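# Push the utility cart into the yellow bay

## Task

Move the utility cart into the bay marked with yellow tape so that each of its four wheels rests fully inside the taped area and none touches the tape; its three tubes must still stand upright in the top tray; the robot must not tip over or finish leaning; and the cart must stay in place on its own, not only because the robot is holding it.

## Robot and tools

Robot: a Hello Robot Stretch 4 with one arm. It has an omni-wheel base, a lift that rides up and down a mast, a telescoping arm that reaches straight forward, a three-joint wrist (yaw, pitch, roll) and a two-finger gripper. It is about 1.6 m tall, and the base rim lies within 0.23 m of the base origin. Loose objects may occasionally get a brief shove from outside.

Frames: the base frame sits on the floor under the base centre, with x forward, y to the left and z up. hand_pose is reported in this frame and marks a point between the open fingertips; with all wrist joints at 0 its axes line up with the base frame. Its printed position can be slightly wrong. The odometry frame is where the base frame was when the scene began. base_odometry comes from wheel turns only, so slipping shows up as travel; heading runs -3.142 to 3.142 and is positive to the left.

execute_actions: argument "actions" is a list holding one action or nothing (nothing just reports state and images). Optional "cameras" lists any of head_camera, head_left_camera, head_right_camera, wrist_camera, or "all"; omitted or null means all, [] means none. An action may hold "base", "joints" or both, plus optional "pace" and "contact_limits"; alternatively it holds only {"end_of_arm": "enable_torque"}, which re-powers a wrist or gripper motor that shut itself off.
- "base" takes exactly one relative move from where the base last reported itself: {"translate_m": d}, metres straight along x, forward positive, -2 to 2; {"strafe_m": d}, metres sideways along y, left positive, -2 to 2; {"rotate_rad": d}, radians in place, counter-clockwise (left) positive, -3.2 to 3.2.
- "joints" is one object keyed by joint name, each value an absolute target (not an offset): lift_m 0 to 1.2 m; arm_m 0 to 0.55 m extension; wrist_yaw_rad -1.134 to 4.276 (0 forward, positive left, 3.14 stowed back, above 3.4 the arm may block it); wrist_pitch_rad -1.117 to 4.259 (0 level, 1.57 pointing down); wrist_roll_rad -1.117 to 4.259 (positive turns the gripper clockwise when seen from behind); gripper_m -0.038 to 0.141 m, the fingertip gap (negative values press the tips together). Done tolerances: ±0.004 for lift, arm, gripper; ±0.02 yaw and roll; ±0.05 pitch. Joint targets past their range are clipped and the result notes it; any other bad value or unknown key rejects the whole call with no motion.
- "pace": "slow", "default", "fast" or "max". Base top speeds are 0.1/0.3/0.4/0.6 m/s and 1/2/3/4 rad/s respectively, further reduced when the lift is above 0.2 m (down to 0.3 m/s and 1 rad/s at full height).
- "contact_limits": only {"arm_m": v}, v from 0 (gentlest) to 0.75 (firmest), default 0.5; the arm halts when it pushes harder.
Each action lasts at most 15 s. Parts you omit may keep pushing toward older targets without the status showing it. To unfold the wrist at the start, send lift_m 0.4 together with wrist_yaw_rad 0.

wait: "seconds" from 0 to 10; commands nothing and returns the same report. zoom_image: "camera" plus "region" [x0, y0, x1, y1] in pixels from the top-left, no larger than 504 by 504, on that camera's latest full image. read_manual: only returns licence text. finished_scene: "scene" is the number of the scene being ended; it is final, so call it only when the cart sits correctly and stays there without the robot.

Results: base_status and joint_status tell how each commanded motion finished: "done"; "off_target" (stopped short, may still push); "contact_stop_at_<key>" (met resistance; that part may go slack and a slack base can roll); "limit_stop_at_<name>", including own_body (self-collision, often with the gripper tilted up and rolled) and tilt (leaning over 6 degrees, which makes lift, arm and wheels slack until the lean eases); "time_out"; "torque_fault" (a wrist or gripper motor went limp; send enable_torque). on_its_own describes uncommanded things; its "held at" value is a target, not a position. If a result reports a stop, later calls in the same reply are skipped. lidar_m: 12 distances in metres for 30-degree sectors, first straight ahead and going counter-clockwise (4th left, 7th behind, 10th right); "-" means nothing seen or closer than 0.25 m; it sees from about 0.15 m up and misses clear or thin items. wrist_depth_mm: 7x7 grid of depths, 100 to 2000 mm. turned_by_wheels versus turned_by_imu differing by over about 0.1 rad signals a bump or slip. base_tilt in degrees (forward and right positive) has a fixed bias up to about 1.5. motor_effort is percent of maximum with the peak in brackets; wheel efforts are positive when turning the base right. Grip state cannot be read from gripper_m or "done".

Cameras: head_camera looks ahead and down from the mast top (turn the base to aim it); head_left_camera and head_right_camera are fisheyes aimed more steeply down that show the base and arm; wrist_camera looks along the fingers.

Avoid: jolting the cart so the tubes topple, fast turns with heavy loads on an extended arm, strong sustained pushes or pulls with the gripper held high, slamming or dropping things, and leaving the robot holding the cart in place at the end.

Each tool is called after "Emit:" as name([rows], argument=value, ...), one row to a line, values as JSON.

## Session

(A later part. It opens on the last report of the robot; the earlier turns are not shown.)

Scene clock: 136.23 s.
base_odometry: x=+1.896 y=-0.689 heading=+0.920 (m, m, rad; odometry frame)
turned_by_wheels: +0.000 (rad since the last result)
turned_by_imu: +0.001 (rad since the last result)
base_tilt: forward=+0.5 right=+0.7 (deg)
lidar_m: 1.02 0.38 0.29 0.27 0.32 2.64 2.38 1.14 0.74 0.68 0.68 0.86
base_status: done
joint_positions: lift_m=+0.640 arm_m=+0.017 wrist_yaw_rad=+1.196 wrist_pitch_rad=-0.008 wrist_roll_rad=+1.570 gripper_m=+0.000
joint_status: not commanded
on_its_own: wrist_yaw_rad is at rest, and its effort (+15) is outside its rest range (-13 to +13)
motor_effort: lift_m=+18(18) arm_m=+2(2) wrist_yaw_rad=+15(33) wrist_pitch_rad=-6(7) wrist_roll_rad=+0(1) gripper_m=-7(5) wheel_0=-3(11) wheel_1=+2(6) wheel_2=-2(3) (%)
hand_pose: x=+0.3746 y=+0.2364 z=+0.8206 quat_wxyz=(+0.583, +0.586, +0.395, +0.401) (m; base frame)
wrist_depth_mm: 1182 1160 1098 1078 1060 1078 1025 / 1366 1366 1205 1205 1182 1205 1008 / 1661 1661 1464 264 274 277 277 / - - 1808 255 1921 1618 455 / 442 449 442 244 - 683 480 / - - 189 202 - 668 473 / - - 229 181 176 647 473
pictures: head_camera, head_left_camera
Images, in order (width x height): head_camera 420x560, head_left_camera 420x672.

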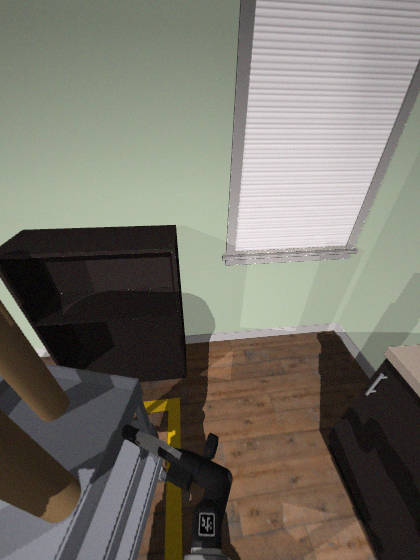

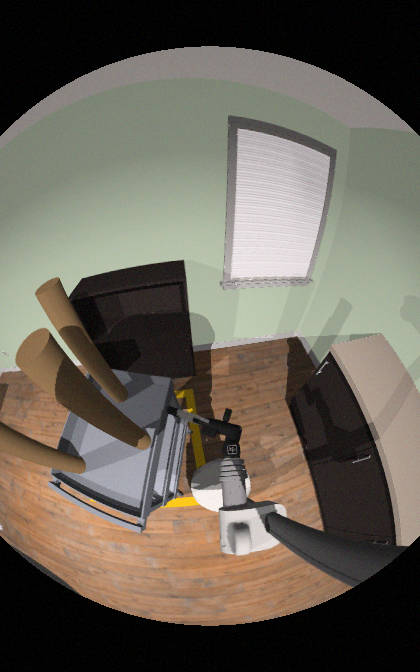

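Emit:
execute_actions([
  {"base":{"strafe_m":0.04},"joints":{"wrist_yaw_rad":1.45},"pace":"slow"},
], cameras=["head_left_camera"])

Emit:
execute_actions([
  {"base":{"strafe_m":-0.25}},
])

Scene clock: 140.83 s.
base_odometry: x=+1.865 y=-0.664 heading=+0.920 (m, m, rad; odometry frame)
turned_by_wheels: +0.000 (rad since the last result)
turned_by_imu: +0.002 (rad since the last result)
base_tilt: forward=+0.5 right=+0.8 (deg)
lidar_m: 1.03 0.47 0.36 0.36 0.42 2.65 2.41 1.18 0.78 0.71 0.72 1.44
base_status: done
joint_positions: lift_m=+0.640 arm_m=+0.017 wrist_yaw_rad=+1.450 wrist_pitch_rad=-0.008 wrist_roll_rad=+1.570 gripper_m=+0.000
joint_status: all done
motor_effort: lift_m=+17(18) arm_m=+2(2) wrist_yaw_rad=+2(86) wrist_pitch_rad=-6(7) wrist_roll_rad=+0(2) gripper_m=-1(10) wheel_0=-2(21) wheel_1=+3(5) wheel_2=+0(5) (%)
hand_pose: x=+0.3092 y=+0.2758 z=+0.8206 quat_wxyz=(+0.528, +0.531, +0.466, +0.471) (m; base frame)
wrist_depth_mm: 1499 1464 1499 1430 1430 1430 1042 / 1863 1921 1756 279 286 1464 1098 / - - - 281 - 621 452 / 484 492 488 281 - 707 488 / - - - 282 - 691 480 / - - 189 202 - 683 473 / 338 327 306 182 750 668 473
pictures: head_left_camera
Images, in order (width x height): head_left_camera 420x672.

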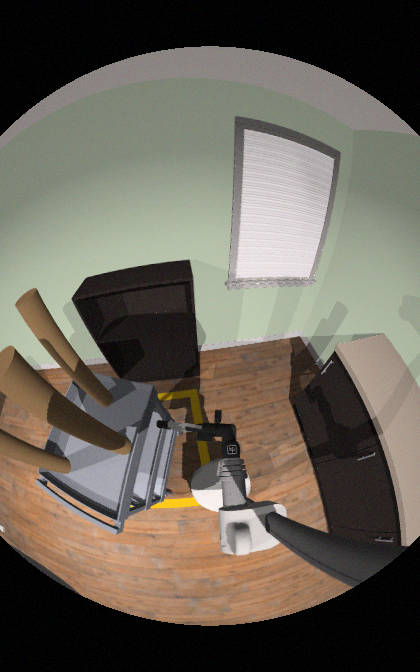

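Scene clock: 142.97 s.
base_odometry: x=+2.064 y=-0.816 heading=+0.920 (m, m, rad; odometry frame)
turned_by_wheels: +0.000 (rad since the last result)
turned_by_imu: +0.000 (rad since the last result)
base_tilt: forward=+0.4 right=+0.8 (deg)
lidar_m: 1.34 1.08 0.62 0.60 0.71 2.63 2.36 0.76 0.50 0.45 0.48 0.60
base_status: done
joint_positions: lift_m=+0.640 arm_m=+0.017 wrist_yaw_rad=+1.450 wrist_pitch_rad=-0.008 wrist_roll_rad=+1.570 gripper_m=+0.000
joint_status: not commanded
motor_effort: lift_m=+18(18) arm_m=+2(2) wrist_yaw_rad=+3(3) wrist_pitch_rad=-7(6) wrist_roll_rad=+2(1) gripper_m=-6(6) wheel_0=-1(9) wheel_1=+1(10) wheel_2=+0(0) (%)
hand_pose: x=+0.3092 y=+0.2758 z=+0.8206 quat_wxyz=(+0.528, +0.531, +0.467, +0.471) (m; base frame)
wrist_depth_mm: 1537 1537 1229 1205 1229 1229 1078 / 1983 1921 1863 1921 1808 1537 1160 / - - - - - 1661 1138 / 741 741 741 530 976 539 539 / - - - 530 - 683 854 / 585 597 189 203 1008 539 866 / 866 574 574 181 917 544 878
pictures: head_camera, head_left_camera, head_right_camera, wrist_camera
Images, in order (width x height): head_camera 420x560, head_left_camera 420x672, head_right_camera 420x672, wrist_camera 616x392.

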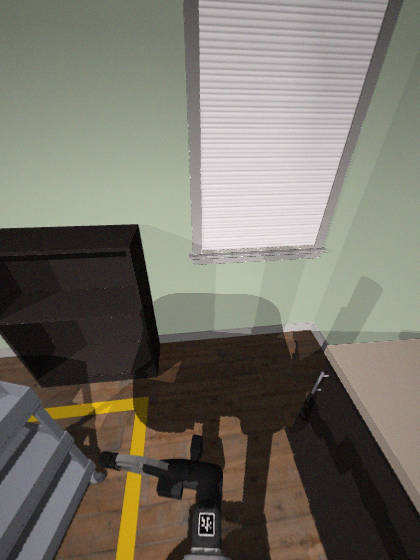

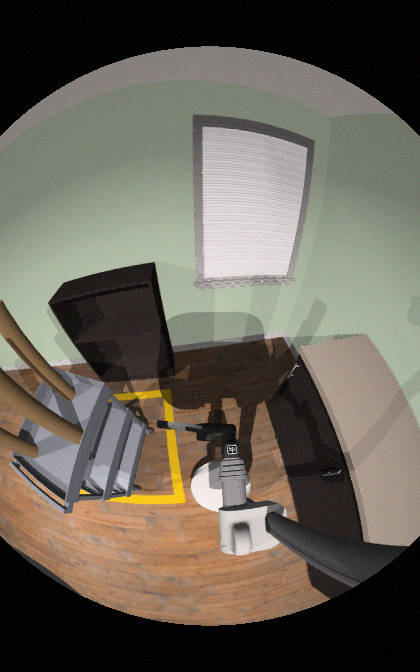

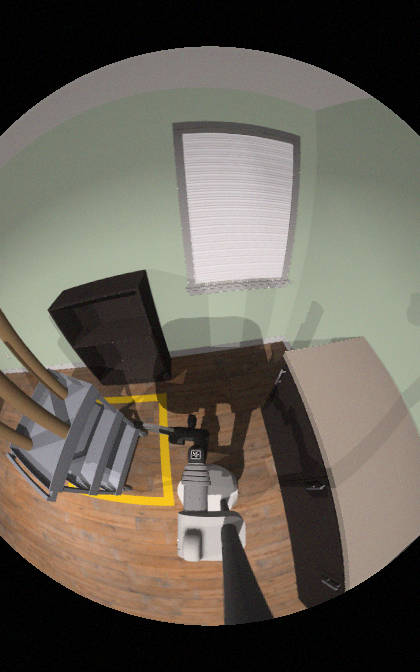

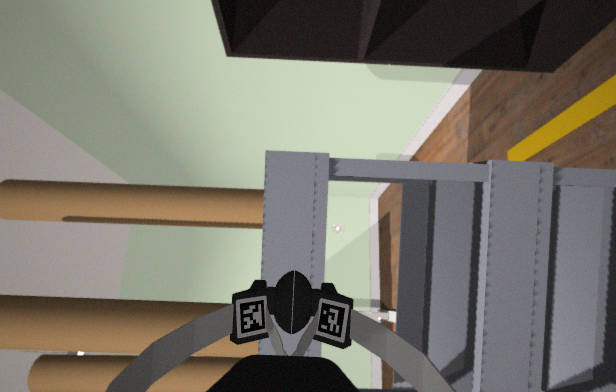

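The rear looks close to the near tape; I'll look and get into position to push forward.

Emit:
execute_actions([
  {"base":{"translate_m":-0.95},"joints":{"wrist_yaw_rad":0},"pace":"fast"},
], cameras=[])

Emit:
execute_actions([
  {"base":{"strafe_m":0.85},"pace":"fast"},
], cameras=["head_camera","wrist_camera"])

Scene clock: 149.40 s.
base_odometry: x=+1.488 y=-1.572 heading=+0.920 (m, m, rad; odometry frame)
turned_by_wheels: +0.000 (rad since the last result)
turned_by_imu: +0.001 (rad since the last result)
base_tilt: forward=+0.4 right=+0.7 (deg)
lidar_m: 1.60 1.02 1.12 2.74 2.42 1.56 1.39 1.44 0.64 0.58 0.58 0.75
base_status: done
joint_positions: lift_m=+0.640 arm_m=+0.017 wrist_yaw_rad=+0.000 wrist_pitch_rad=-0.008 wrist_roll_rad=+1.570 gripper_m=+0.000
joint_status: all done
motor_effort: lift_m=+17(18) arm_m=+2(2) wrist_yaw_rad=+2(0) wrist_pitch_rad=-7(7) wrist_roll_rad=+1(1) gripper_m=-9(0) wheel_0=-1(7) wheel_1=+1(7) wheel_2=+0(11) (%)
hand_pose: x=+0.4761 y=-0.0874 z=+0.8206 quat_wxyz=(+0.707, +0.707, -0.003, +0.003) (m; base frame)
wrist_depth_mm: 1863 1863 1808 768 759 741 732 / - - - 1025 991 991 1042 / - - - - - 1576 1160 / - - - - - 1661 1138 / - - - - - 1618 1118 / 1983 - 189 202 - 1576 1118 / 1983 1983 - 181 1921 1576 1118
pictures: none
No camera images: the call's "cameras" was empty. Leave "cameras" out to get every camera's image.

Scene clock: 152.77 s.
base_odometry: x=+0.812 y=-1.057 heading=+0.920 (m, m, rad; odometry frame)
turned_by_wheels: +0.000 (rad since the last result)
turned_by_imu: +0.002 (rad since the last result)
base_tilt: forward=+0.5 right=+0.6 (deg)
lidar_m: 0.77 0.84 2.11 1.89 1.93 1.72 1.54 1.57 1.94 1.42 1.45 1.83
base_status: done
joint_positions: lift_m=+0.640 arm_m=+0.017 wrist_yaw_rad=+0.000 wrist_pitch_rad=-0.008 wrist_roll_rad=+1.570 gripper_m=+0.000
joint_status: not commanded
motor_effort: lift_m=+18(18) arm_m=+2(2) wrist_yaw_rad=+3(4) wrist_pitch_rad=-7(7) wrist_roll_rad=+1(0) gripper_m=-3(7) wheel_0=+2(12) wheel_1=-1(12) wheel_2=+0(1) (%)
hand_pose: x=+0.4761 y=-0.0874 z=+0.8206 quat_wxyz=(+0.707, +0.707, -0.003, +0.003) (m; base frame)
wrist_depth_mm: - - - - - 1708 1182 / - - - - - 1661 1160 / - - - 1863 1983 1576 1138 / 1921 866 866 574 1060 585 904 / 1983 1983 1921 591 1229 603 917 / 1921 1921 189 202 1060 621 917 / 1863 676 683 181 891 634 866
pictures: head_camera, wrist_camera
Images, in order (width x height): head_camera 420x560, wrist_camera 616x392.

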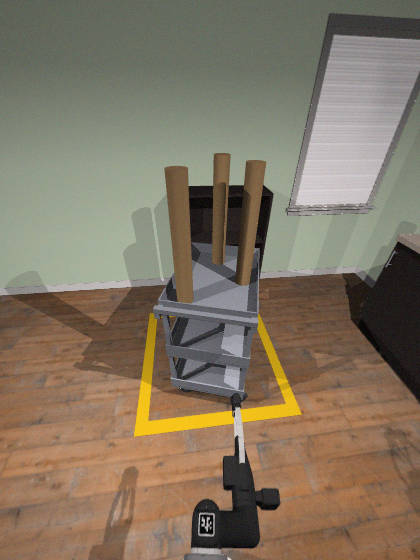

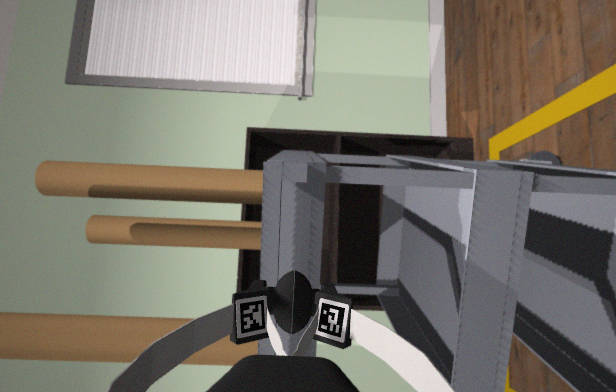

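Emit:
zoom_image(camera="head_camera", region=[120,300,320,450])

Region (120, 300, 320, 450) of head_camera's 420x560 image, scaled by 2.520, with more detail than that image has; it fills the top 378 rows of this view, and the rest is white.

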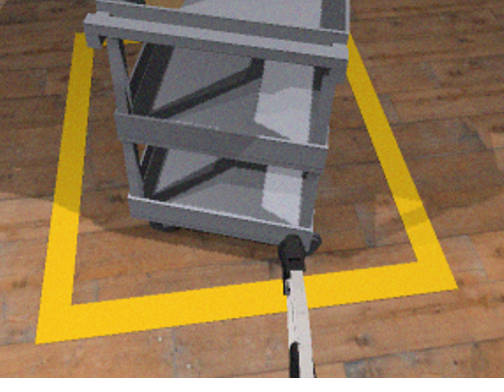

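Emit:
finished_scene(scene=2)

The scene is finished: the task was done.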